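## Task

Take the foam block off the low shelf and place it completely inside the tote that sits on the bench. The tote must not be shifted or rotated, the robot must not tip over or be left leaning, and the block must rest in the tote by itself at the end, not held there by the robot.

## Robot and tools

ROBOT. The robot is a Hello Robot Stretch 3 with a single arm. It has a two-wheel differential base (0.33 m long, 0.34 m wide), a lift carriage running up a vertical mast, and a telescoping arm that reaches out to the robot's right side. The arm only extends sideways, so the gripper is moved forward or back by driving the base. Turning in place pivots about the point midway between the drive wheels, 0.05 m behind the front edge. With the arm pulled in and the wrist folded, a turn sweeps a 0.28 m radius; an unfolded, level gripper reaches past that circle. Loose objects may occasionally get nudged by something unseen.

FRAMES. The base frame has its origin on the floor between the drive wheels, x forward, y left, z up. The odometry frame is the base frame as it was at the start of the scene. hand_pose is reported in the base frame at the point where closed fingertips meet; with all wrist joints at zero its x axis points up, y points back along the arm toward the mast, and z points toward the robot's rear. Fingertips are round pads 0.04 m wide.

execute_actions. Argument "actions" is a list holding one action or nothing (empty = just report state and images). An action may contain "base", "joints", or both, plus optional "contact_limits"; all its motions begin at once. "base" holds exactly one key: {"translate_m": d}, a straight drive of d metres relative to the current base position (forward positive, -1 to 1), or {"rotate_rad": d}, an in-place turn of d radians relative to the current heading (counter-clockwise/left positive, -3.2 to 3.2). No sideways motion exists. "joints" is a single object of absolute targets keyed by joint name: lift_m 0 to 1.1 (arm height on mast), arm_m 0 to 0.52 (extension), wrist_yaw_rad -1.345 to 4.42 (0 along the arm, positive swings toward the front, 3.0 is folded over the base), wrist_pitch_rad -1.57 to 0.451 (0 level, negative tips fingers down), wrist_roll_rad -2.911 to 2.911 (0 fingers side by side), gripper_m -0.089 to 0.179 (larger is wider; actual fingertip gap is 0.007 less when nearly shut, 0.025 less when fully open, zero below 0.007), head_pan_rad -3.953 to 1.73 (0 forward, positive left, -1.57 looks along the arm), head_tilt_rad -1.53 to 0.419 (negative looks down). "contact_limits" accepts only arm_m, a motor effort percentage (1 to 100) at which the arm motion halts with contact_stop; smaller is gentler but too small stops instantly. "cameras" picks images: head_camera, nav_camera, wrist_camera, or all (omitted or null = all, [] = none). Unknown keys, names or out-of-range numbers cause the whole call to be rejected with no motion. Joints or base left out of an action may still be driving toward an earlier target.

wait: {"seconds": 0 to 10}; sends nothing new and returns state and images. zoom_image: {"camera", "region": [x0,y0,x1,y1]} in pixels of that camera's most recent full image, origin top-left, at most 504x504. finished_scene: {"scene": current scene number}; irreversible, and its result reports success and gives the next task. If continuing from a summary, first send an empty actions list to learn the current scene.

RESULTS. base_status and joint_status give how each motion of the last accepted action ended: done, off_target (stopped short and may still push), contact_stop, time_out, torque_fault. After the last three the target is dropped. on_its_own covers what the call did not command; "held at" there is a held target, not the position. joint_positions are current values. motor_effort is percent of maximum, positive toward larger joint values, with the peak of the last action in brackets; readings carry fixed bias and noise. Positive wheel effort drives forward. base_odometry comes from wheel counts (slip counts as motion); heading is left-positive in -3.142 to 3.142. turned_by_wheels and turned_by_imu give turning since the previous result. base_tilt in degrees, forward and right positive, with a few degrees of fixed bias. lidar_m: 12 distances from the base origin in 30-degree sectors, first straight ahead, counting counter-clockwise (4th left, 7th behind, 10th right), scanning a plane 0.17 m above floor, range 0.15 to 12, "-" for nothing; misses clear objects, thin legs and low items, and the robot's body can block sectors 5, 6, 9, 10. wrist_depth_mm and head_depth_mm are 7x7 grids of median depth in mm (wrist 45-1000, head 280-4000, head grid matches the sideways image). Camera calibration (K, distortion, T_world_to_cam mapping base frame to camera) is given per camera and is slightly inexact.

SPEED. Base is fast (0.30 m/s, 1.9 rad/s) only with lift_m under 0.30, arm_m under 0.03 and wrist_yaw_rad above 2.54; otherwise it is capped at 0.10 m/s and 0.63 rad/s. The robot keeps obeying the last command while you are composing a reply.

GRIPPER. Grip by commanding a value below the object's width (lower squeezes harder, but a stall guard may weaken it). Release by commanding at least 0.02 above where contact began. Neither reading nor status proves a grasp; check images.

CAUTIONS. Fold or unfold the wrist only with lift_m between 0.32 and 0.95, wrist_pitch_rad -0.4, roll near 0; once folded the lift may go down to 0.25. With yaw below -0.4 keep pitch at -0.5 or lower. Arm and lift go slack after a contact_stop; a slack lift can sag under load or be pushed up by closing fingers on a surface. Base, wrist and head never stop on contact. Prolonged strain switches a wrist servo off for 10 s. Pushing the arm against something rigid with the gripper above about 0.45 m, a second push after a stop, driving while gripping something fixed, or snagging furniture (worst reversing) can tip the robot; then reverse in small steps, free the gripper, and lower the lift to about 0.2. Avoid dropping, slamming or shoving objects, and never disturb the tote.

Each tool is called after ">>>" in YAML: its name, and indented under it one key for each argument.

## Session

>>> execute_actions:
  actions: []

Scene clock: 0.00 s.
base_odometry: x=+0.000 y=+0.000 heading=+0.000 (m, m, rad; odometry frame)
turned_by_wheels: +0.000 (rad since the last result)
turned_by_imu: +0.000 (rad since the last result)
base_tilt: forward=+0.2 right=-0.5 (deg)
lidar_m: 1.75 1.29 2.28 1.97 2.15 1.41 1.47 2.00 2.16 2.31 0.87 1.64
head_depth_mm: 1561 1575 1588 1618 1317 959 773 / 1656 1665 1682 1692 1668 979 1719 / 1731 1755 1796 1789 1770 988 1834 / 1824 1851 1891 1889 1839 1003 1930 / 1940 1985 2015 2023 2001 1010 2083 / 2049 2133 2156 2195 2210 1100 2190 / 2053 2280 2322 2343 2371 1202 2155
base_status: not commanded
joint_positions: lift_m=+0.582 arm_m=-0.002 wrist_yaw_rad=+2.955 wrist_pitch_rad=-0.376 wrist_roll_rad=-0.002 gripper_m=+0.037 head_pan_rad=+0.011 head_tilt_rad=-0.012
joint_status: not commanded
motor_effort: left_wheel=-1 right_wheel=+0 lift_m=+24 arm_m=+0 wrist_yaw_rad=+0 wrist_pitch_rad=+8 wrist_roll_rad=+1 gripper_m=+0 head_pan_rad=+0 head_tilt_rad=+1 (%)
hand_pose: x=+0.0212 y=+0.0829 z=+0.6037 quat_wxyz=(+0.197, +0.703, +0.068, +0.680) (m; base frame)
wrist_depth_mm: - - - - - - - / - - - - - - - / - - - - - - - / - - - - - - - / - - - - - - - / 952 940 - 906 - 891 893 / 821 822 789 795 773 771 765
pictures: head_camera (sideways: a quarter turn clockwise sets it upright), nav_camera (sideways: a quarter turn counterclockwise sets it upright), wrist_camera
camera_calibration (this result's frames):
head_camera: T_world_to_cam=[[-0.0545044, 0.0410347, -0.99767, 1.32672], [-0.0590567, 0.997274, 0.0442448, -0.0580329], [0.996766, 0.0613306, -0.0519324, 0.0211405], [0, 0, 0, 1]] pos_world=[0.0478126, 0.00213671, 1.32729]
nav_camera: T_world_to_cam=[[0.0478359, -0.0249288, 0.998544, -1.25616], [0.0178404, -0.999508, -0.0258075, 0.0790953], [0.998696, 0.019049, -0.0473676, 0.0139612], [0, 0, 0, 1]] pos_world=[0.0447353, 0.0474759, 1.25703]
wrist_camera: T_world_to_cam=[[0.980314, -0.194319, -0.0349881, 0.01527], [-0.135274, -0.531932, -0.835912, 0.583846], [0.143822, 0.82419, -0.547747, 0.424376], [0, 0, 0, 1]] pos_world=[0.00297527, -0.0362328, 0.721029]
Images, in order (width x height): head_camera 896x504, nav_camera 672x504, wrist_camera 644x364.

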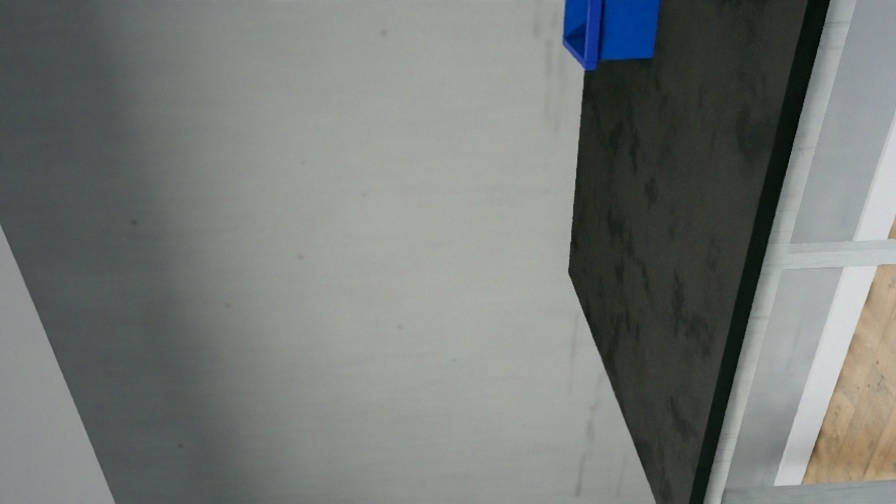

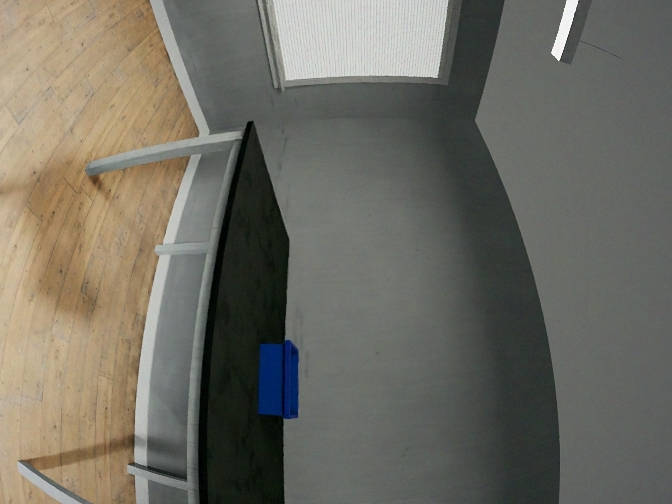

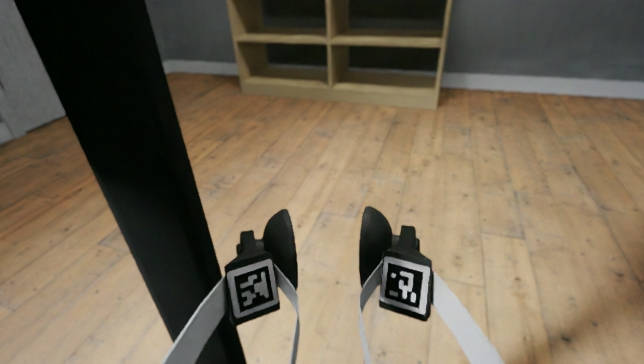

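>>> execute_actions:
  actions:
    - {"joints":{"head_pan_rad":-0.4,"head_tilt_rad":-0.45,"lift_m":0.5}}
  cameras: ["head_camera"]

>>> execute_actions:
  actions:
    - {"joints":{"head_pan_rad":1.35,"lift_m":0.28}}
  cameras: ["head_camera","nav_camera"]

Scene clock: 3.80 s.
base_odometry: x=+0.000 y=+0.000 heading=+0.000 (m, m, rad; odometry frame)
turned_by_wheels: +0.000 (rad since the last result)
turned_by_imu: +0.000 (rad since the last result)
base_tilt: forward=+0.2 right=-0.4 (deg)
lidar_m: 1.74 1.29 2.28 1.97 2.15 1.42 1.47 2.01 2.16 2.30 0.87 1.65
head_depth_mm: 1385 1486 1286 852 1874 1612 1342 / 1404 1513 1310 864 1925 1616 1346 / 1411 1525 1240 873 1941 1651 1364 / 1438 1547 1177 885 1965 1645 1372 / 1446 1567 1200 897 1997 1652 1367 / 1454 1587 1438 912 2013 1692 1381 / 1473 1615 1471 950 2062 1705 1392
base_status: not commanded
joint_positions: lift_m=+0.500 arm_m=-0.002 wrist_yaw_rad=+2.955 wrist_pitch_rad=-0.377 wrist_roll_rad=-0.002 gripper_m=+0.037 head_pan_rad=-0.393 head_tilt_rad=-0.444
joint_status: all done
motor_effort: left_wheel=+0(1) right_wheel=+1(1) lift_m=+21(22) arm_m=+0(0) wrist_yaw_rad=+1(0) wrist_pitch_rad=+9(9) wrist_roll_rad=+1(1) gripper_m=+0(0) head_pan_rad=-4(30) head_tilt_rad=-1(20) (%)
hand_pose: x=+0.0212 y=+0.0828 z=+0.5221 quat_wxyz=(+0.197, +0.703, +0.068, +0.680) (m; base frame)
wrist_depth_mm: - - - - - - - / - - - - - - - / - - - - - - - / - - - - - - - / - 984 - 972 986 944 917 / 850 824 - 804 - 798 777 / 729 708 711 689 688 684 674
pictures: head_camera (sideways: a quarter turn clockwise sets it upright)
camera_calibration (this result's frames):
head_camera: T_world_to_cam=[[-0.415681, 0.217314, -0.883167, 1.17931], [0.358919, 0.931422, 0.0602549, -0.0813962], [0.835695, -0.291939, -0.465173, 0.559969], [0, 0, 0, 1]] pos_world=[0.0514704, -0.0169909, 1.30692]
Images, in order (width x height): head_camera 896x504.

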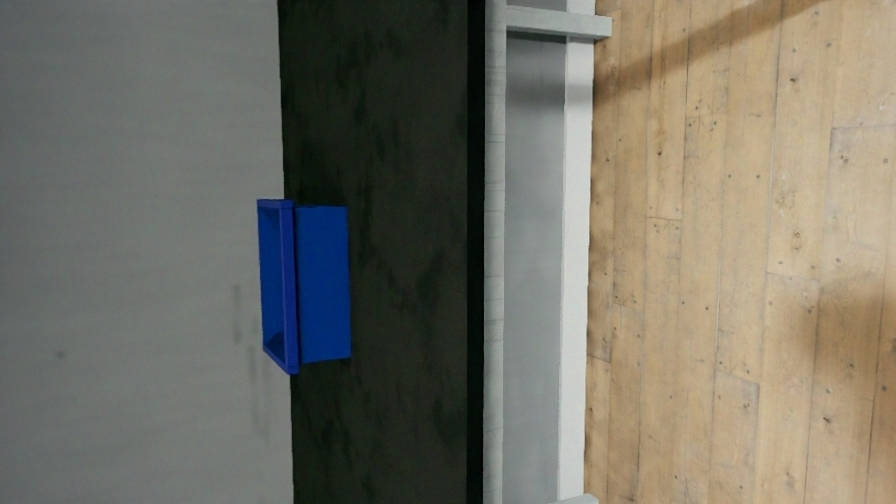

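Scene clock: 6.63 s.
base_odometry: x=+0.000 y=+0.000 heading=+0.000 (m, m, rad; odometry frame)
turned_by_wheels: +0.000 (rad since the last result)
turned_by_imu: +0.000 (rad since the last result)
base_tilt: forward=+0.1 right=-0.6 (deg)
lidar_m: 1.75 1.29 2.28 1.97 2.15 1.42 1.47 2.00 2.17 2.31 0.87 1.64
head_depth_mm: 1855 2011 2132 2303 2033 1616 1340 / 1909 2054 2159 2258 2042 1619 1354 / 1949 2103 2232 2322 2057 1641 1362 / 2009 2173 2286 2279 2088 1655 1361 / 2064 2212 2371 2495 2109 1665 1378 / 2116 2289 2454 2422 2139 1662 1377 / 2187 2366 2556 2767 2150 1681 1405
base_status: not commanded
joint_positions: lift_m=+0.280 arm_m=-0.002 wrist_yaw_rad=+2.955 wrist_pitch_rad=-0.377 wrist_roll_rad=-0.002 gripper_m=+0.037 head_pan_rad=+1.343 head_tilt_rad=-0.444
joint_status: all done
motor_effort: left_wheel=+0(0) right_wheel=+0(0) lift_m=+21(22) arm_m=+0(0) wrist_yaw_rad=+0(0) wrist_pitch_rad=+9(9) wrist_roll_rad=+1(0) gripper_m=+0(1) head_pan_rad=+3(47) head_tilt_rad=-2(2) (%)
hand_pose: x=+0.0212 y=+0.0828 z=+0.3021 quat_wxyz=(+0.197, +0.703, +0.068, +0.680) (m; base frame)
wrist_depth_mm: - - - - - - - / - - - - - - - / - - - - 984 971 963 / 818 - 790 778 774 754 743 / 659 643 669 631 640 612 603 / 557 550 - 534 - 517 503 / 478 483 - - 456 453 439
pictures: head_camera (sideways: a quarter turn clockwise sets it upright), nav_camera (sideways: a quarter turn counterclockwise sets it upright)
camera_calibration (this result's frames):
head_camera: T_world_to_cam=[[-0.146188, -0.445854, -0.883087, 1.17757], [-0.977692, 0.201216, 0.0602591, -0.0732484], [0.150825, 0.872196, -0.465323, 0.564342], [0, 0, 0, 1]] pos_world=[0.0154154, 0.0475444, 1.30691]
nav_camera: T_world_to_cam=[[0.129179, 0.44413, 0.886601, -1.11038], [0.972705, -0.230557, -0.0262305, 0.0738064], [0.192763, 0.86579, -0.46179, 0.558264], [0, 0, 0, 1]] pos_world=[-0.0359666, 0.0268287, 1.2442]
Images, in order (width x height): head_camera 896x504, nav_camera 672x504.

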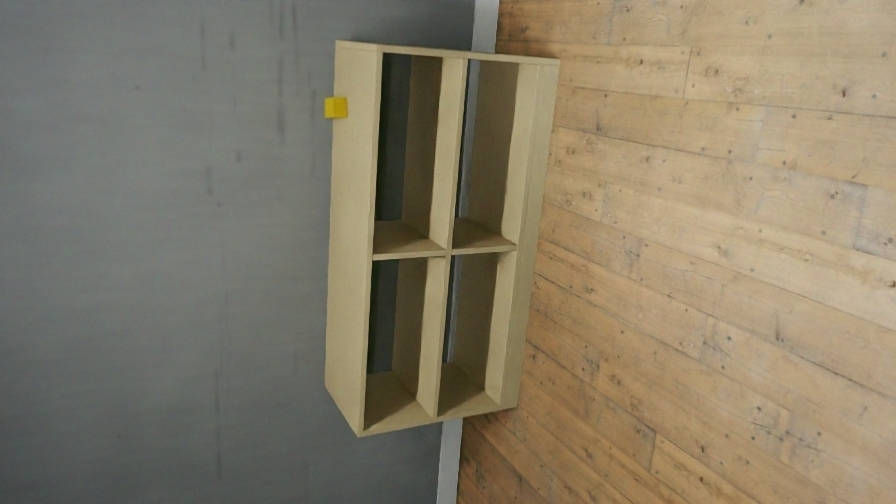

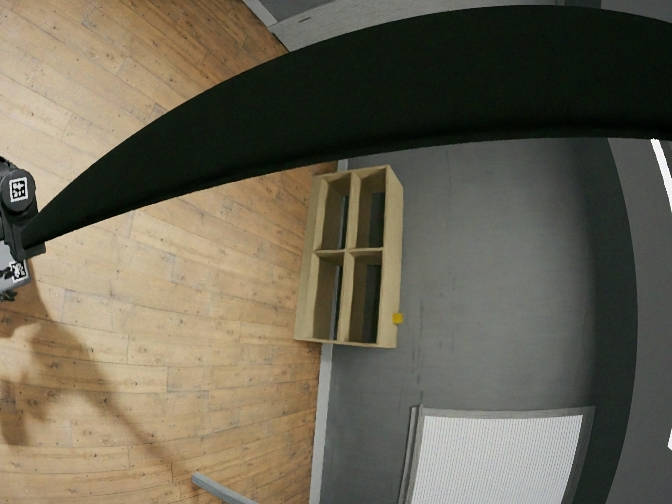

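>>> execute_actions:
  actions:
    - {"base":{"rotate_rad":1.255},"joints":{"head_pan_rad":-1.6,"head_tilt_rad":-0.8,"wrist_pitch_rad":-0.4}}
  cameras: []

>>> execute_actions:
  actions:
    - {"base":{"translate_m":1.0}}
  cameras: []

>>> execute_actions:
  actions:
    - {"base":{"translate_m":0.42}}
  cameras: []

>>> execute_actions:
  actions:
    - {"base":{"rotate_rad":1.46},"joints":{"lift_m":0.7}}
  cameras: ["head_camera"]

>>> execute_actions:
  actions:
    - {"joints":{"wrist_yaw_rad":0,"gripper_m":0.15,"lift_m":0.74}}
  cameras: ["head_camera","wrist_camera"]

Scene clock: 15.23 s.
base_odometry: x=+0.000 y=+0.000 heading=+1.255 (m, m, rad; odometry frame)
turned_by_wheels: +1.255 (rad since the last result)
turned_by_imu: +1.234 (rad since the last result)
base_tilt: forward=+0.1 right=-0.5 (deg)
lidar_m: 1.86 2.23 2.07 1.42 1.59 2.48 2.17 2.06 0.87 1.69 1.29 2.29
head_depth_mm: 1029 800 1885 1712 1461 1270 1135 / 1047 813 1922 1713 1468 1286 1139 / 1025 831 1947 1739 1486 1292 1147 / 1026 841 1977 1763 1500 1299 1152 / 1050 852 2012 1758 1498 1310 1168 / 1128 868 2031 1777 1508 1324 1165 / 1152 885 2041 1795 1537 1332 1173
base_status: done
joint_positions: lift_m=+0.280 arm_m=-0.002 wrist_yaw_rad=+2.955 wrist_pitch_rad=-0.414 wrist_roll_rad=-0.002 gripper_m=+0.037 head_pan_rad=-1.593 head_tilt_rad=-0.790
joint_status: all done
motor_effort: left_wheel=-5(11) right_wheel=+5(12) lift_m=+21(21) arm_m=+0(0) wrist_yaw_rad=+1(1) wrist_pitch_rad=+8(7) wrist_roll_rad=+1(1) gripper_m=-1(0) head_pan_rad=-4(49) head_tilt_rad=-3(19) (%)
hand_pose: x=+0.0204 y=+0.0784 z=+0.2936 quat_wxyz=(+0.209, +0.701, +0.081, +0.676) (m; base frame)
wrist_depth_mm: - - - - - - - / - - - - - - - / - - 947 932 903 877 859 / 774 - 752 740 719 701 687 / 631 617 626 607 609 581 575 / 541 520 - 530 - 498 489 / 468 - - - 438 435 427
pictures: none
No camera images: the call's "cameras" was empty. Leave "cameras" out to get every camera's image.

Scene clock: 20.23 s.
base_odometry: x=+0.311 y=+0.950 heading=+1.255 (m, m, rad; odometry frame)
turned_by_wheels: +0.000 (rad since the last result)
turned_by_imu: +0.000 (rad since the last result)
base_tilt: forward=+0.2 right=-0.5 (deg)
lidar_m: 0.98 1.35 1.87 1.85 1.84 2.23 3.15 1.66 1.88 0.98 1.59 0.91
head_depth_mm: 1024 1813 2017 1712 1462 1276 1132 / 1052 1868 2018 1726 1475 1283 1147 / 1118 985 1209 1653 1501 1283 1144 / 1696 1933 2101 1741 1497 1294 1155 / 1707 1961 2135 1772 1498 1315 1159 / 1738 1980 2170 1776 1519 1310 1170 / 1760 1993 2212 1796 1525 1329 1173
base_status: done
joint_positions: lift_m=+0.280 arm_m=-0.002 wrist_yaw_rad=+2.955 wrist_pitch_rad=-0.415 wrist_roll_rad=-0.002 gripper_m=+0.037 head_pan_rad=-1.593 head_tilt_rad=-0.790
joint_status: not commanded
motor_effort: left_wheel=-5(10) right_wheel=+5(12) lift_m=+22(21) arm_m=+0(0) wrist_yaw_rad=+0(1) wrist_pitch_rad=+9(8) wrist_roll_rad=+1(1) gripper_m=+0(1) head_pan_rad=-4(4) head_tilt_rad=-4(4) (%)
hand_pose: x=+0.0203 y=+0.0783 z=+0.2934 quat_wxyz=(+0.210, +0.701, +0.081, +0.676) (m; base frame)
wrist_depth_mm: - - - - - - - / - - - - - - - / - - 980 927 903 883 856 / 770 - 737 728 729 707 688 / 633 615 626 600 612 584 569 / 532 523 - 519 - 498 487 / 467 - - - 436 436 430
pictures: none
No camera images: the call's "cameras" was empty. Leave "cameras" out to get every camera's image.

Scene clock: 23.37 s.
base_odometry: x=+0.442 y=+1.350 heading=+1.254 (m, m, rad; odometry frame)
turned_by_wheels: +0.000 (rad since the last result)
turned_by_imu: +0.000 (rad since the last result)
base_tilt: forward=+0.2 right=-0.4 (deg)
lidar_m: 0.72 0.58 1.04 1.78 1.76 2.06 3.58 2.04 1.11 1.95 1.09 0.55
head_depth_mm: 1696 1893 2046 1727 1469 1274 1131 / 1703 1941 2072 1721 1476 1281 1140 / 1746 1955 2100 1745 1485 1288 1149 / 1744 2012 2131 1764 1501 1298 1157 / 1797 2022 2184 1767 1510 1310 1161 / 1814 2058 2148 1779 1520 1320 1166 / 1762 1855 1885 1753 1520 1322 1167
base_status: done
joint_positions: lift_m=+0.280 arm_m=-0.002 wrist_yaw_rad=+2.955 wrist_pitch_rad=-0.416 wrist_roll_rad=-0.002 gripper_m=+0.037 head_pan_rad=-1.593 head_tilt_rad=-0.790
joint_status: not commanded
motor_effort: left_wheel=-5(9) right_wheel=+6(12) lift_m=+21(21) arm_m=+0(0) wrist_yaw_rad=+0(0) wrist_pitch_rad=+9(9) wrist_roll_rad=+1(1) gripper_m=-1(0) head_pan_rad=-4(4) head_tilt_rad=-4(4) (%)
hand_pose: x=+0.0203 y=+0.0782 z=+0.2933 quat_wxyz=(+0.210, +0.701, +0.081, +0.676) (m; base frame)
wrist_depth_mm: - - - - - - 885 / - - - - - 967 926 / - - 950 922 924 840 705 / 778 - 743 723 708 702 624 / 627 617 642 598 604 585 571 / 534 523 - 527 - 494 489 / 471 - - - 438 435 428
pictures: none
No camera images: the call's "cameras" was empty. Leave "cameras" out to get every camera's image.

Scene clock: 28.03 s.
base_odometry: x=+0.442 y=+1.350 heading=+2.714 (m, m, rad; odometry frame)
turned_by_wheels: +1.460 (rad since the last result)
turned_by_imu: +1.435 (rad since the last result)
base_tilt: forward=+0.2 right=-0.5 (deg)
lidar_m: 1.78 1.76 1.77 3.55 2.56 1.10 1.90 1.19 0.55 0.90 0.58 1.04
head_depth_mm: 772 881 1011 904 825 1086 - / 775 882 1012 906 829 1182 - / 779 888 1020 919 837 1194 - / 779 886 1029 933 845 1197 - / 785 890 1041 935 846 1203 1159 / 786 897 1041 942 855 1203 1163 / 788 903 1051 951 865 1224 1169
base_status: done
joint_positions: lift_m=+0.700 arm_m=-0.002 wrist_yaw_rad=+2.955 wrist_pitch_rad=-0.416 wrist_roll_rad=-0.002 gripper_m=+0.037 head_pan_rad=-1.593 head_tilt_rad=-0.791
joint_status: all done
motor_effort: left_wheel=-5(13) right_wheel=+5(11) lift_m=+27(28) arm_m=+0(0) wrist_yaw_rad=+0(0) wrist_pitch_rad=+9(8) wrist_roll_rad=+0(1) gripper_m=+0(0) head_pan_rad=-4(4) head_tilt_rad=-4(4) (%)
hand_pose: x=+0.0203 y=+0.0782 z=+0.7130 quat_wxyz=(+0.210, +0.701, +0.082, +0.676) (m; base frame)
wrist_depth_mm: - - - - - - - / - - - - - - - / - - - - - - - / - - - - - - - / - - - - - - - / - - - - - 991 976 / 922 908 918 893 910 852 863
pictures: head_camera (sideways: a quarter turn clockwise sets it upright)
camera_calibration (this result's frames):
head_camera: T_world_to_cam=[[0.0582136, 0.738223, -0.67204, 0.901206], [0.997687, -0.0193635, 0.0651515, -0.091639], [0.0350832, -0.674279, -0.737643, 0.919304], [0, 0, 0, 1]] pos_world=[0.00671241, -0.0471974, 1.28974]
Images, in order (width x height): head_camera 896x504.

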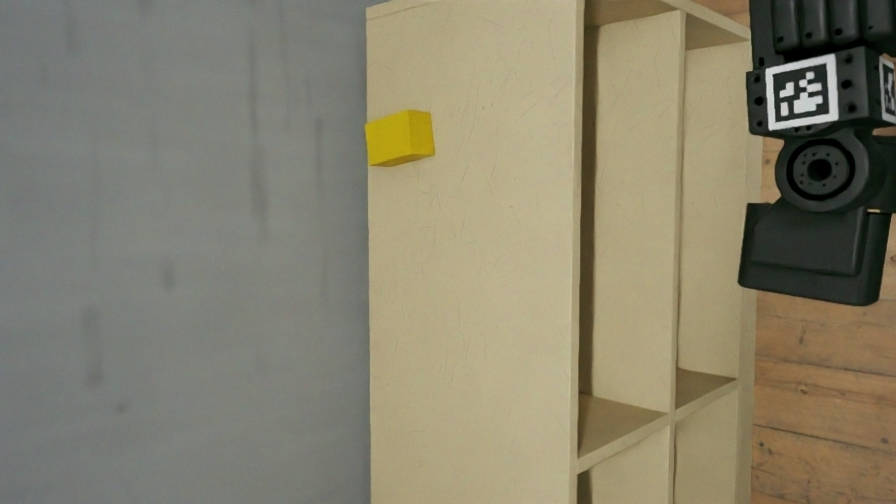

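Scene clock: 30.50 s.
base_odometry: x=+0.442 y=+1.350 heading=+2.714 (m, m, rad; odometry frame)
turned_by_wheels: +0.000 (rad since the last result)
turned_by_imu: +0.000 (rad since the last result)
base_tilt: forward=+0.2 right=-0.5 (deg)
lidar_m: 1.79 1.76 1.77 3.57 2.55 1.10 1.89 1.19 0.55 0.90 0.58 1.04
head_depth_mm: 775 880 1007 905 823 997 - / 776 883 1007 911 830 1169 - / 777 888 1017 922 837 - - / 777 891 1037 928 843 1194 1151 / 784 894 1038 940 847 1209 1151 / 790 893 1049 944 858 1204 1159 / 788 898 1049 954 855 1217 1176
base_status: not commanded
joint_positions: lift_m=+0.740 arm_m=-0.002 wrist_yaw_rad=+0.002 wrist_pitch_rad=-0.416 wrist_roll_rad=-0.002 gripper_m=+0.150 head_pan_rad=-1.593 head_tilt_rad=-0.791
joint_status: all done
motor_effort: left_wheel=-6(5) right_wheel=+6(6) lift_m=+27(28) arm_m=+0(0) wrist_yaw_rad=-2(2) wrist_pitch_rad=+9(9) wrist_roll_rad=+1(1) gripper_m=+0(84) head_pan_rad=-4(3) head_tilt_rad=-3(2) (%)
hand_pose: x=-0.0211 y=-0.3672 z=+0.7530 quat_wxyz=(+0.693, +0.147, -0.691, -0.146) (m; base frame)
wrist_depth_mm: 636 629 622 608 590 590 574 / 703 688 672 663 652 635 622 / 636 618 601 588 544 578 679 / 491 483 472 465 459 455 739 / 399 408 389 381 376 384 378 / 650 - 642 621 603 600 334 / 585 553 569 567 565 534 434
pictures: head_camera (sideways: a quarter turn clockwise sets it upright), wrist_camera
camera_calibration (this result's frames):
head_camera: T_world_to_cam=[[0.0582135, 0.738223, -0.67204, 0.901206], [0.997687, -0.0193634, 0.0651515, -0.091639], [0.0350833, -0.674279, -0.737643, 0.919304], [0, 0, 0, 1]] pos_world=[0.00671242, -0.0471974, 1.28974]
wrist_camera: T_world_to_cam=[[-0.99936, 0.00919189, -0.0345823, 0.0071293], [0.0334901, 0.580656, -0.81346, 0.858686], [0.0126032, -0.814097, -0.580592, 0.303581], [0, 0, 0, 1]] pos_world=[-0.0254589, -0.251523, 0.87501]
Images, in order (width x height): head_camera 896x504, wrist_camera 644x364.

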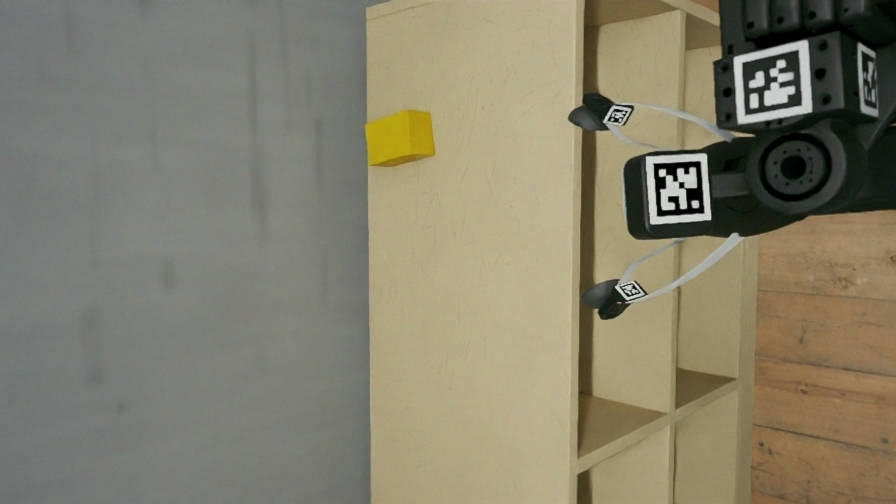

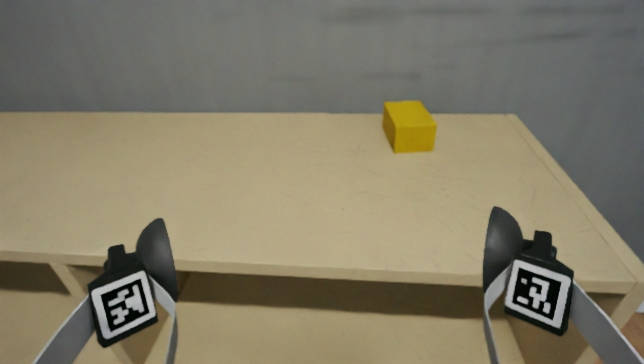

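>>> execute_actions:
  actions:
    - {"base":{"translate_m":-0.145},"joints":{"wrist_yaw_rad":0.15,"arm_m":0.33,"wrist_pitch_rad":-0.8}}
  cameras: ["head_camera","wrist_camera"]

Scene clock: 39.30 s.
base_odometry: x=+0.574 y=+1.289 heading=+2.714 (m, m, rad; odometry frame)
turned_by_wheels: +0.000 (rad since the last result)
turned_by_imu: +0.000 (rad since the last result)
base_tilt: forward=+0.2 right=-0.5 (deg)
lidar_m: 1.93 1.87 2.00 3.55 2.40 0.97 1.81 1.17 0.48 0.68 0.66 1.16
head_depth_mm: 761 864 1011 1169 - - 1136 / 764 873 984 - 829 1173 1140 / 770 874 974 875 836 1173 1145 / 768 876 999 907 842 1174 1146 / 773 885 1029 942 850 1187 1161 / 773 885 1034 943 858 1210 1168 / 780 886 1040 953 862 1164 1170
base_status: done
joint_positions: lift_m=+0.740 arm_m=+0.330 wrist_yaw_rad=+0.149 wrist_pitch_rad=-0.809 wrist_roll_rad=-0.002 gripper_m=+0.150 head_pan_rad=-1.593 head_tilt_rad=-0.791
joint_status: all done
motor_effort: left_wheel=-5(12) right_wheel=+6(5) lift_m=+27(27) arm_m=+2(2) wrist_yaw_rad=+1(2) wrist_pitch_rad=+5(7) wrist_roll_rad=+0(1) gripper_m=+1(1) head_pan_rad=-3(4) head_tilt_rad=-4(4) (%)
hand_pose: x=+0.0021 y=-0.6323 z=+0.6765 quat_wxyz=(+0.670, +0.326, -0.626, -0.229) (m; base frame)
wrist_depth_mm: 409 397 382 357 336 316 300 / 342 338 334 322 356 350 340 / 306 302 297 241 285 290 297 / 274 273 268 248 258 262 264 / 251 250 246 244 241 243 238 / 229 - 225 225 223 220 219 / 214 206 209 206 206 204 201
pictures: head_camera (sideways: a quarter turn clockwise sets it upright), wrist_camera
camera_calibration (this result's frames):
head_camera: T_world_to_cam=[[0.0582159, 0.738222, -0.672041, 0.901206], [0.997687, -0.0193666, 0.0651515, -0.091639], [0.0350811, -0.674279, -0.737643, 0.919304], [0, 0, 0, 1]] pos_world=[0.00671227, -0.0471974, 1.28974]
wrist_camera: T_world_to_cam=[[-0.991739, -0.12525, -0.0276957, -0.0595239], [-0.0917786, 0.843674, -0.528953, 0.923741], [0.0896175, -0.522041, -0.848199, 0.408605], [0, 0, 0, 1]] pos_world=[-0.0108707, -0.573482, 0.833546]
Images, in order (width x height): head_camera 896x504, wrist_camera 644x364.

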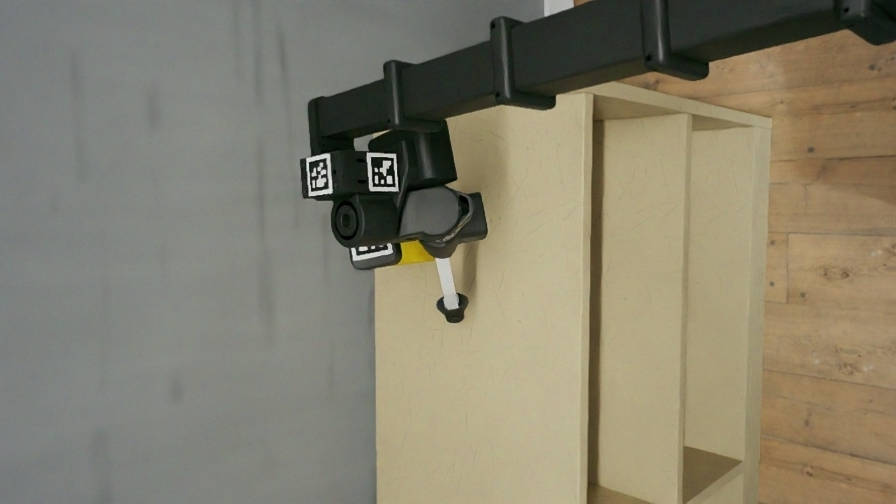

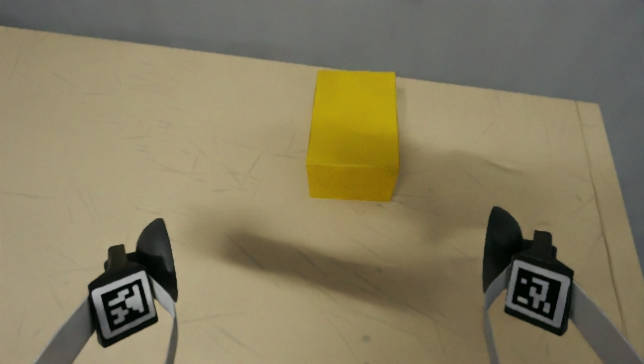

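>>> execute_actions:
  actions:
    - {"joints":{"arm_m":0.43,"lift_m":0.697,"gripper_m":0.13}}
  cameras: ["wrist_camera"]

>>> execute_actions:
  actions:
    - {"joints":{"gripper_m":0.035}}
  cameras: ["wrist_camera"]

>>> execute_actions:
  actions:
    - {"joints":{"lift_m":0.76,"head_pan_rad":-3.95,"head_tilt_rad":-0.45}}

Scene clock: 44.77 s.
base_odometry: x=+0.574 y=+1.289 heading=+2.714 (m, m, rad; odometry frame)
turned_by_wheels: +0.000 (rad since the last result)
turned_by_imu: +0.000 (rad since the last result)
base_tilt: forward=+0.2 right=-0.4 (deg)
lidar_m: 1.93 1.87 2.00 3.56 2.39 0.97 1.80 1.17 0.48 0.69 0.67 1.17
head_depth_mm: 764 869 1012 1202 1408 - 1117 / 764 873 990 - 875 1110 1140 / 768 877 - 900 838 1170 1142 / 766 878 997 905 843 1182 1153 / 773 883 1029 932 850 1182 1160 / 774 883 1029 944 855 1212 1163 / 780 889 1037 953 864 1164 1169
base_status: not commanded
joint_positions: lift_m=+0.697 arm_m=+0.430 wrist_yaw_rad=+0.149 wrist_pitch_rad=-0.810 wrist_roll_rad=-0.002 gripper_m=+0.130 head_pan_rad=-1.593 head_tilt_rad=-0.791
joint_status: all done
motor_effort: left_wheel=-6(5) right_wheel=+5(5) lift_m=+21(22) arm_m=+3(3) wrist_yaw_rad=+2(1) wrist_pitch_rad=+5(5) wrist_roll_rad=+1(1) gripper_m=+0(73) head_pan_rad=-4(4) head_tilt_rad=-3(1) (%)
hand_pose: x=+0.0021 y=-0.7322 z=+0.6337 quat_wxyz=(+0.670, +0.327, -0.626, -0.229) (m; base frame)
wrist_depth_mm: 295 277 260 245 228 217 206 / 276 313 302 284 264 248 234 / 245 242 241 237 238 278 270 / 221 220 218 162 206 211 208 / 202 203 199 148 188 197 192 / 185 187 181 136 174 - 176 / 173 167 168 163 163 165 164
pictures: wrist_camera
camera_calibration (this result's frames):
wrist_camera: T_world_to_cam=[[-0.991741, -0.125233, -0.0276817, -0.0732343], [-0.0918248, 0.843983, -0.528452, 0.985283], [0.0895427, -0.521545, -0.848512, 0.320725], [0, 0, 0, 1]] pos_world=[-0.0108747, -0.673461, 0.790786]
Images, in order (width x height): wrist_camera 644x364.

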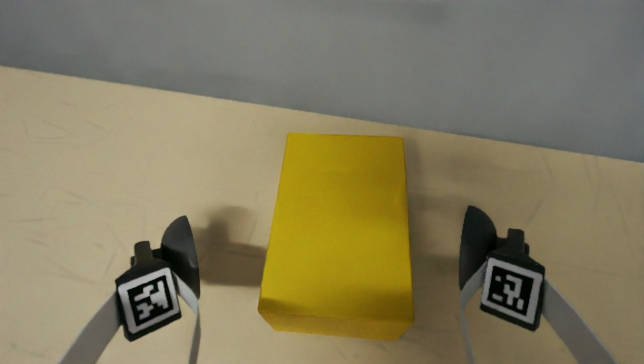

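Scene clock: 46.20 s.
base_odometry: x=+0.574 y=+1.289 heading=+2.714 (m, m, rad; odometry frame)
turned_by_wheels: +0.000 (rad since the last result)
turned_by_imu: +0.000 (rad since the last result)
base_tilt: forward=+0.2 right=-0.4 (deg)
lidar_m: 1.93 1.87 2.01 3.55 2.40 0.97 1.81 1.18 0.48 0.69 0.66 1.17
head_depth_mm: 765 868 1014 1202 1403 - 1122 / 765 875 989 - 878 1099 1142 / 769 875 - 901 834 1167 1144 / 769 876 1000 906 845 1179 1152 / 773 879 1022 934 849 1184 1163 / 774 887 1034 947 856 1218 1163 / 779 885 1036 952 864 1160 1179
base_status: not commanded
joint_positions: lift_m=+0.697 arm_m=+0.430 wrist_yaw_rad=+0.149 wrist_pitch_rad=-0.811 wrist_roll_rad=-0.002 gripper_m=+0.036 head_pan_rad=-1.593 head_tilt_rad=-0.791
joint_status: all done
motor_effort: left_wheel=-6(5) right_wheel=+6(6) lift_m=+21(21) arm_m=+3(3) wrist_yaw_rad=+1(2) wrist_pitch_rad=+6(6) wrist_roll_rad=+1(1) gripper_m=-14(86) head_pan_rad=-3(4) head_tilt_rad=-4(4) (%)
hand_pose: x=+0.0021 y=-0.7320 z=+0.6335 quat_wxyz=(+0.670, +0.327, -0.626, -0.230) (m; base frame)
wrist_depth_mm: 296 279 260 245 230 218 205 / 277 311 304 287 266 250 235 / 244 243 241 237 235 278 271 / 221 219 217 161 209 211 209 / 201 199 199 147 148 192 192 / 186 184 138 135 133 178 177 / 172 170 167 162 163 165 163
pictures: wrist_camera
camera_calibration (this result's frames):
wrist_camera: T_world_to_cam=[[-0.991745, -0.125206, -0.0276578, -0.0732388], [-0.0919049, 0.844512, -0.527591, 0.984866], [0.0894151, -0.520694, -0.849048, 0.321659], [0, 0, 0, 1]] pos_world=[-0.0108814, -0.673415, 0.790685]
Images, in order (width x height): wrist_camera 644x364.

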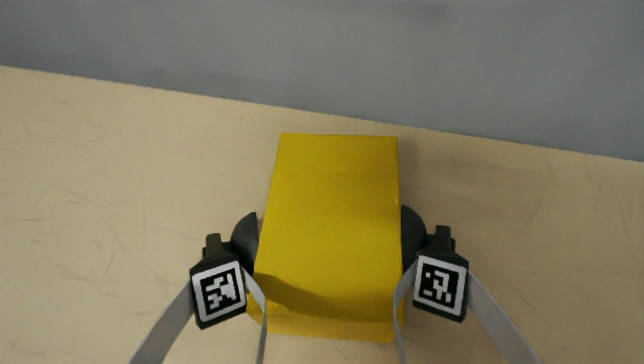

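Scene clock: 47.80 s.
base_odometry: x=+0.574 y=+1.289 heading=+2.714 (m, m, rad; odometry frame)
turned_by_wheels: +0.000 (rad since the last result)
turned_by_imu: +0.000 (rad since the last result)
base_tilt: forward=+0.2 right=-0.4 (deg)
lidar_m: 1.93 1.87 2.00 3.58 2.39 0.97 1.80 1.17 0.48 0.68 0.66 1.17
head_depth_mm: - - - - - - - / - - - - - - - / 2207 2327 1504 2634 2020 1603 1378 / 2061 2093 1329 2514 2066 1629 - / 1902 2014 1340 2314 2037 1640 - / 1777 1874 1370 2131 2069 1512 1360 / 1663 1763 1396 1009 1925 1652 1415
base_status: not commanded
joint_positions: lift_m=+0.760 arm_m=+0.430 wrist_yaw_rad=+0.149 wrist_pitch_rad=-0.812 wrist_roll_rad=-0.002 gripper_m=+0.036 head_pan_rad=-3.935 head_tilt_rad=-0.458
joint_status: all done
joint sent to its limit — the command would take head_pan_rad past its lower limit, so that joint was sent only as far as its limit.
motor_effort: left_wheel=-5(6) right_wheel=+5(6) lift_m=+28(31) arm_m=+3(3) wrist_yaw_rad=+1(1) wrist_pitch_rad=+7(7) wrist_roll_rad=+1(1) gripper_m=-14(14) head_pan_rad=-5(47) head_tilt_rad=+3(17) (%)
hand_pose: x=+0.0020 y=-0.7318 z=+0.6960 quat_wxyz=(+0.670, +0.327, -0.626, -0.230) (m; base frame)
wrist_depth_mm: 301 277 262 245 232 218 206 / 363 332 308 284 265 248 234 / 333 362 359 314 307 291 272 / 297 293 292 160 281 334 320 / 271 269 267 146 148 260 261 / 248 248 138 135 133 239 238 / 231 229 224 218 220 221 219
pictures: head_camera (sideways: a quarter turn clockwise sets it upright), nav_camera (sideways: a quarter turn counterclockwise sets it upright), wrist_camera
camera_calibration (this result's frames):
head_camera: T_world_to_cam=[[0.306842, -0.370881, -0.876525, 1.16624], [-0.694019, -0.717402, 0.0605992, -0.0754204], [-0.651295, 0.589731, -0.477528, 0.585115], [0, 0, 0, 1]] pos_world=[-0.0291126, 0.0333706, 1.30622]
nav_camera: T_world_to_cam=[[-0.314527, 0.355627, 0.880115, -1.09921], [0.715797, 0.697818, -0.0261621, 0.075284], [-0.623464, 0.621755, -0.47404, 0.579183], [0, 0, 0, 1]] pos_world=[-0.0385204, -0.0217344, 1.24396]
wrist_camera: T_world_to_cam=[[-0.991749, -0.125177, -0.0276333, -0.0715107], [-0.0919849, 0.845048, -0.526719, 1.01746], [0.0892848, -0.519831, -0.84959, 0.375865], [0, 0, 0, 1]] pos_world=[-0.0108884, -0.673371, 0.853273]
Images, in order (width x height): head_camera 896x504, nav_camera 672x504, wrist_camera 644x364.

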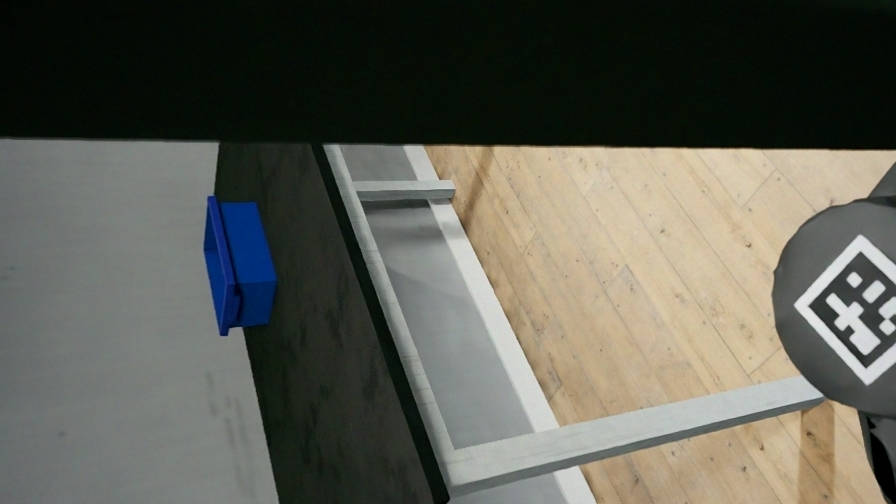

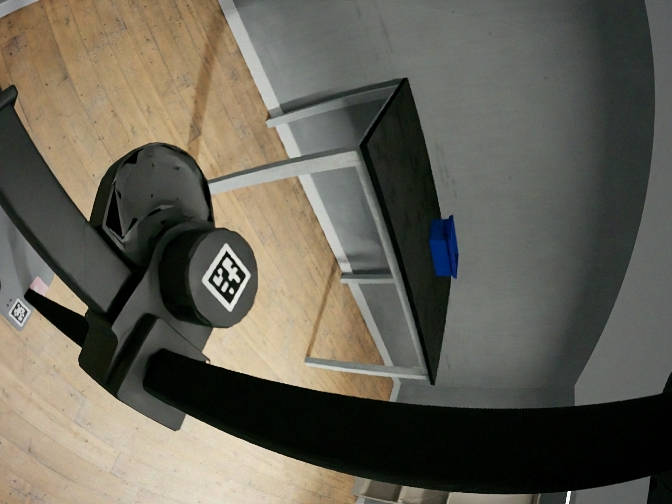

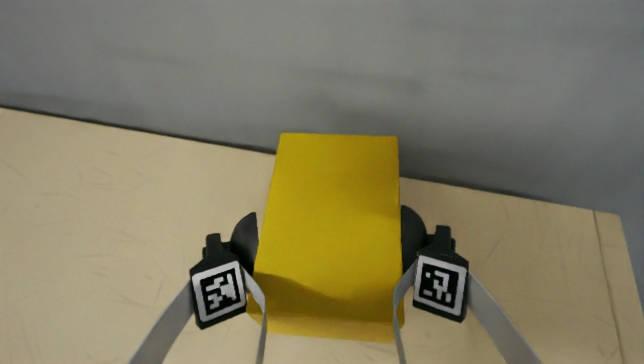

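>>> execute_actions:
  actions:
    - {"base":{"rotate_rad":-1.13},"joints":{"arm_m":0,"lift_m":1.095,"wrist_yaw_rad":0,"wrist_pitch_rad":-0.35,"head_pan_rad":-2.2,"head_tilt_rad":-0.6}}
  cameras: ["nav_camera"]

>>> execute_actions:
  actions:
    - {"base":{"translate_m":-1.0}}
  cameras: ["nav_camera"]

>>> execute_actions:
  actions:
    - {"base":{"translate_m":-0.3}}
  cameras: ["nav_camera"]

>>> execute_actions:
  actions:
    - {"base":{"rotate_rad":-0.5},"joints":{"head_pan_rad":-1.5,"head_tilt_rad":-0.5,"arm_m":0.15}}

Scene clock: 57.77 s.
base_odometry: x=+0.574 y=+1.289 heading=+1.584 (m, m, rad; odometry frame)
turned_by_wheels: -1.130 (rad since the last result)
turned_by_imu: -1.111 (rad since the last result)
base_tilt: forward=+0.3 right=-0.5 (deg)
lidar_m: 0.66 0.68 1.93 1.90 1.87 3.57 1.97 0.97 1.75 1.27 0.48 0.48
head_depth_mm: - 1080 1010 2125 1727 1437 1226 / - 1166 1027 1106 1600 1419 1235 / - 1723 1835 - 1707 1451 1246 / - - - - 1652 1461 1247 / - - - - - 1467 1254 / - - - - - 1474 1260 / - - - - - 1441 1273
base_status: done
joint_positions: lift_m=+1.095 arm_m=+0.000 wrist_yaw_rad=+0.000 wrist_pitch_rad=-0.372 wrist_roll_rad=-0.002 gripper_m=+0.036 head_pan_rad=-2.207 head_tilt_rad=-0.593
joint_status: all done
motor_effort: left_wheel=+5(10) right_wheel=-5(10) lift_m=+28(28) arm_m=-2(2) wrist_yaw_rad=+0(2) wrist_pitch_rad=+12(13) wrist_roll_rad=+1(1) gripper_m=-15(14) head_pan_rad=+4(47) head_tilt_rad=-3(13) (%)
hand_pose: x=-0.0216 y=-0.3752 z=+1.1180 quat_wxyz=(+0.696, +0.131, -0.694, -0.131) (m; base frame)
wrist_depth_mm: 639 771 - - - - - / 667 802 - - - - - / 686 822 - - - - - / 704 866 - 160 - - - / 725 918 - 147 148 - - / 756 954 138 135 133 - - / 770 959 - - - - -
pictures: nav_camera (sideways: a quarter turn counterclockwise sets it upright)
camera_calibration (this result's frames):
nav_camera: T_world_to_cam=[[-0.369689, -0.457765, 0.808568, -1.00558], [-0.799053, 0.60073, -0.025239, 0.0833184], [-0.474177, -0.655419, -0.587862, 0.726362], [0, 0, 0, 1]] pos_world=[0.039249, -0.0342996, 1.24218]
Images, in order (width x height): nav_camera 672x504.

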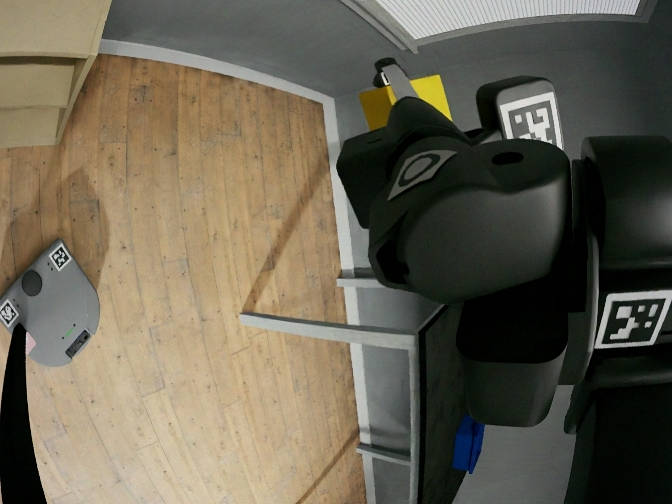

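Scene clock: 69.00 s.
base_odometry: x=+0.587 y=+0.290 heading=+1.584 (m, m, rad; odometry frame)
turned_by_wheels: +0.000 (rad since the last result)
turned_by_imu: +0.002 (rad since the last result)
base_tilt: forward=+0.2 right=-0.5 (deg)
lidar_m: 1.38 2.06 1.88 1.85 2.55 2.72 0.98 1.37 1.32 1.32 0.64 1.41
head_depth_mm: - 837 857 641 558 1435 1235 / - 832 854 644 549 1443 1239 / - 855 862 - 536 1446 1241 / - - - - 522 1456 1244 / - - - - - 1469 1249 / - - - - - 1480 1265 / - - - - - 1439 1273
base_status: done
joint_positions: lift_m=+1.095 arm_m=+0.000 wrist_yaw_rad=+0.000 wrist_pitch_rad=-0.372 wrist_roll_rad=-0.002 gripper_m=+0.036 head_pan_rad=-2.207 head_tilt_rad=-0.593
joint_status: not commanded
motor_effort: left_wheel=+4(7) right_wheel=-5(11) lift_m=+27(27) arm_m=-2(2) wrist_yaw_rad=+1(0) wrist_pitch_rad=+12(12) wrist_roll_rad=+1(1) gripper_m=-13(14) head_pan_rad=+3(3) head_tilt_rad=-2(3) (%)
hand_pose: x=-0.0216 y=-0.3752 z=+1.1180 quat_wxyz=(+0.696, +0.131, -0.694, -0.131) (m; base frame)
wrist_depth_mm: - - - - - 910 842 / - - - - - 971 875 / - - - 786 763 757 730 / - - 608 160 568 582 561 / - 521 494 147 148 470 466 / - - 138 134 133 400 394 / - - 664 333 337 346 339
pictures: nav_camera (sideways: a quarter turn counterclockwise sets it upright)
camera_calibration (this result's frames):
nav_camera: T_world_to_cam=[[-0.369689, -0.457765, 0.808568, -1.00558], [-0.799053, 0.60073, -0.025239, 0.0833184], [-0.474177, -0.655419, -0.587862, 0.726362], [0, 0, 0, 1]] pos_world=[0.039249, -0.0342996, 1.24218]
Images, in order (width x height): nav_camera 672x504.

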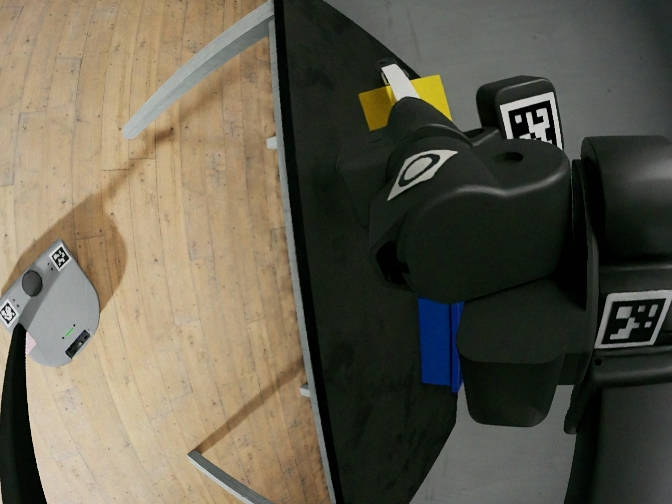

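Scene clock: 73.07 s.
base_odometry: x=+0.591 y=-0.010 heading=+1.585 (m, m, rad; odometry frame)
turned_by_wheels: +0.000 (rad since the last result)
turned_by_imu: +0.001 (rad since the last result)
base_tilt: forward=+0.2 right=-0.5 (deg)
lidar_m: 1.67 2.34 1.95 2.01 2.77 2.44 0.69 1.22 1.17 1.21 0.79 1.98
head_depth_mm: - 1081 860 641 509 424 1215 / - 1141 874 644 513 427 1209 / - 837 736 - 505 430 1192 / - - - - 492 433 1201 / - - - - - 436 1178 / - - - - - 438 400 / - - - - - 430 398
base_status: done
joint_positions: lift_m=+1.095 arm_m=+0.000 wrist_yaw_rad=+0.000 wrist_pitch_rad=-0.372 wrist_roll_rad=-0.002 gripper_m=+0.036 head_pan_rad=-2.207 head_tilt_rad=-0.593
joint_status: not commanded
motor_effort: left_wheel=+5(6) right_wheel=-4(10) lift_m=+28(28) arm_m=-2(2) wrist_yaw_rad=+1(1) wrist_pitch_rad=+12(12) wrist_roll_rad=+1(1) gripper_m=-13(14) head_pan_rad=+3(3) head_tilt_rad=-2(2) (%)
hand_pose: x=-0.0216 y=-0.3752 z=+1.1180 quat_wxyz=(+0.696, +0.131, -0.694, -0.131) (m; base frame)
wrist_depth_mm: - - - - 883 794 714 / - - - - 960 833 745 / - - 812 793 782 720 526 / - 632 616 161 566 530 410 / 509 500 498 146 148 472 433 / 420 420 138 135 133 397 394 / 363 361 347 334 337 346 340
pictures: nav_camera (sideways: a quarter turn counterclockwise sets it upright)
camera_calibration (this result's frames):
nav_camera: T_world_to_cam=[[-0.369689, -0.457765, 0.808568, -1.00558], [-0.799053, 0.60073, -0.025239, 0.0833184], [-0.474177, -0.655419, -0.587862, 0.726362], [0, 0, 0, 1]] pos_world=[0.039249, -0.0342996, 1.24218]
Images, in order (width x height): nav_camera 672x504.

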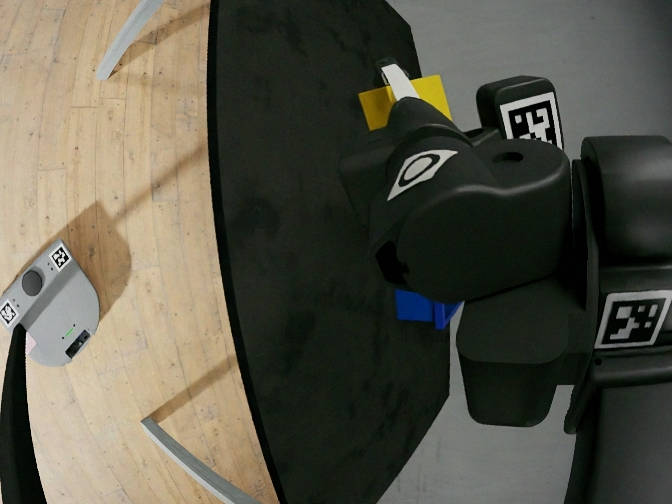

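Scene clock: 75.43 s.
base_odometry: x=+0.591 y=-0.010 heading=+1.085 (m, m, rad; odometry frame)
turned_by_wheels: -0.500 (rad since the last result)
turned_by_imu: -0.491 (rad since the last result)
base_tilt: forward=+0.3 right=-0.5 (deg)
lidar_m: 1.80 1.66 2.35 1.95 2.02 2.83 2.44 0.69 1.21 1.17 1.22 0.79
head_depth_mm: - - 689 705 563 455 384 / - - - 711 568 460 386 / 965 1073 509 719 575 462 388 / 982 1075 1051 729 577 466 392 / 986 1079 1142 773 584 470 394 / 995 1085 1150 782 590 473 395 / 1003 1101 1152 793 595 477 400
base_status: done
joint_positions: lift_m=+1.095 arm_m=+0.150 wrist_yaw_rad=+0.000 wrist_pitch_rad=-0.372 wrist_roll_rad=-0.002 gripper_m=+0.036 head_pan_rad=-1.507 head_tilt_rad=-0.507
joint_status: all done
motor_effort: left_wheel=+3(10) right_wheel=-4(8) lift_m=+28(28) arm_m=+2(1) wrist_yaw_rad=+1(2) wrist_pitch_rad=+12(12) wrist_roll_rad=+1(1) gripper_m=-14(15) head_pan_rad=+3(39) head_tilt_rad=+2(9) (%)
hand_pose: x=-0.0216 y=-0.5247 z=+1.1180 quat_wxyz=(+0.696, +0.131, -0.694, -0.131) (m; base frame)
wrist_depth_mm: 726 723 708 717 717 703 704 / 786 791 774 774 757 776 769 / 832 818 803 498 508 746 715 / 634 632 565 161 353 424 568 / 506 500 495 147 147 435 466 / 420 418 138 134 133 394 389 / 363 360 347 330 336 345 340
pictures: head_camera (sideways: a quarter turn clockwise sets it upright), nav_camera (sideways: a quarter turn counterclockwise sets it upright), wrist_camera
camera_calibration (this result's frames):
head_camera: T_world_to_cam=[[0.00830131, 0.523487, -0.851993, 1.13607], [0.994497, 0.0846602, 0.0617073, -0.0871591], [0.104433, -0.847817, -0.519904, 0.635643], [0, 0, 0, 1]] pos_world=[0.0108666, -0.0484313, 1.30378]
nav_camera: T_world_to_cam=[[0.00750793, -0.517175, 0.855847, -1.06953], [-0.998021, -0.0573161, -0.0258801, 0.0853696], [0.0624384, -0.853958, -0.516581, 0.630351], [0, 0, 0, 1]] pos_world=[0.0538724, -0.00994506, 1.24319]
wrist_camera: T_world_to_cam=[[-0.99934, 0.00958844, -0.035033, 0.0214771], [0.0346097, 0.543993, -0.838376, 1.25574], [0.011019, -0.839035, -0.543966, 0.333286], [0, 0, 0, 1]] pos_world=[-0.0256703, -0.403681, 1.23483]
Images, in order (width x height): head_camera 896x504, nav_camera 672x504, wrist_camera 644x364.

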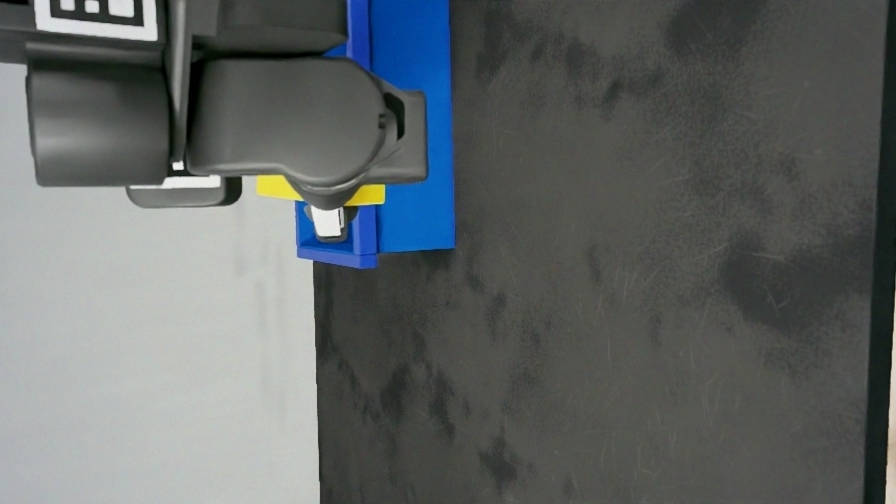

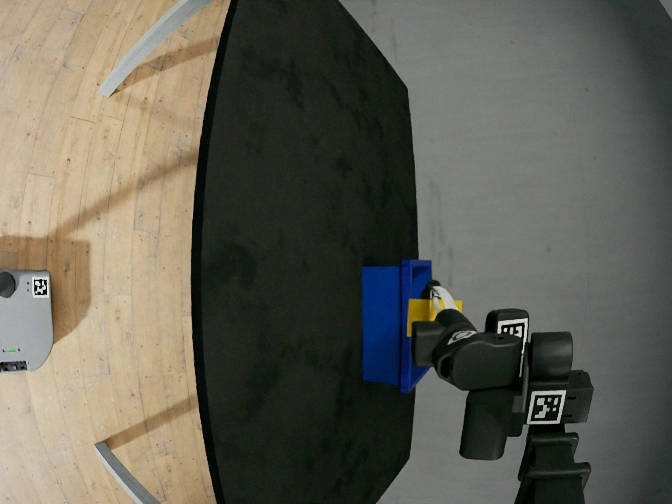

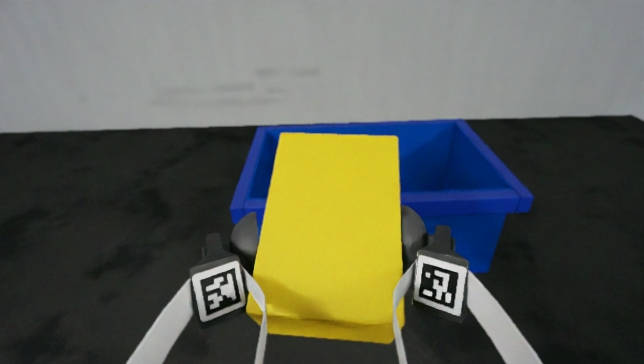

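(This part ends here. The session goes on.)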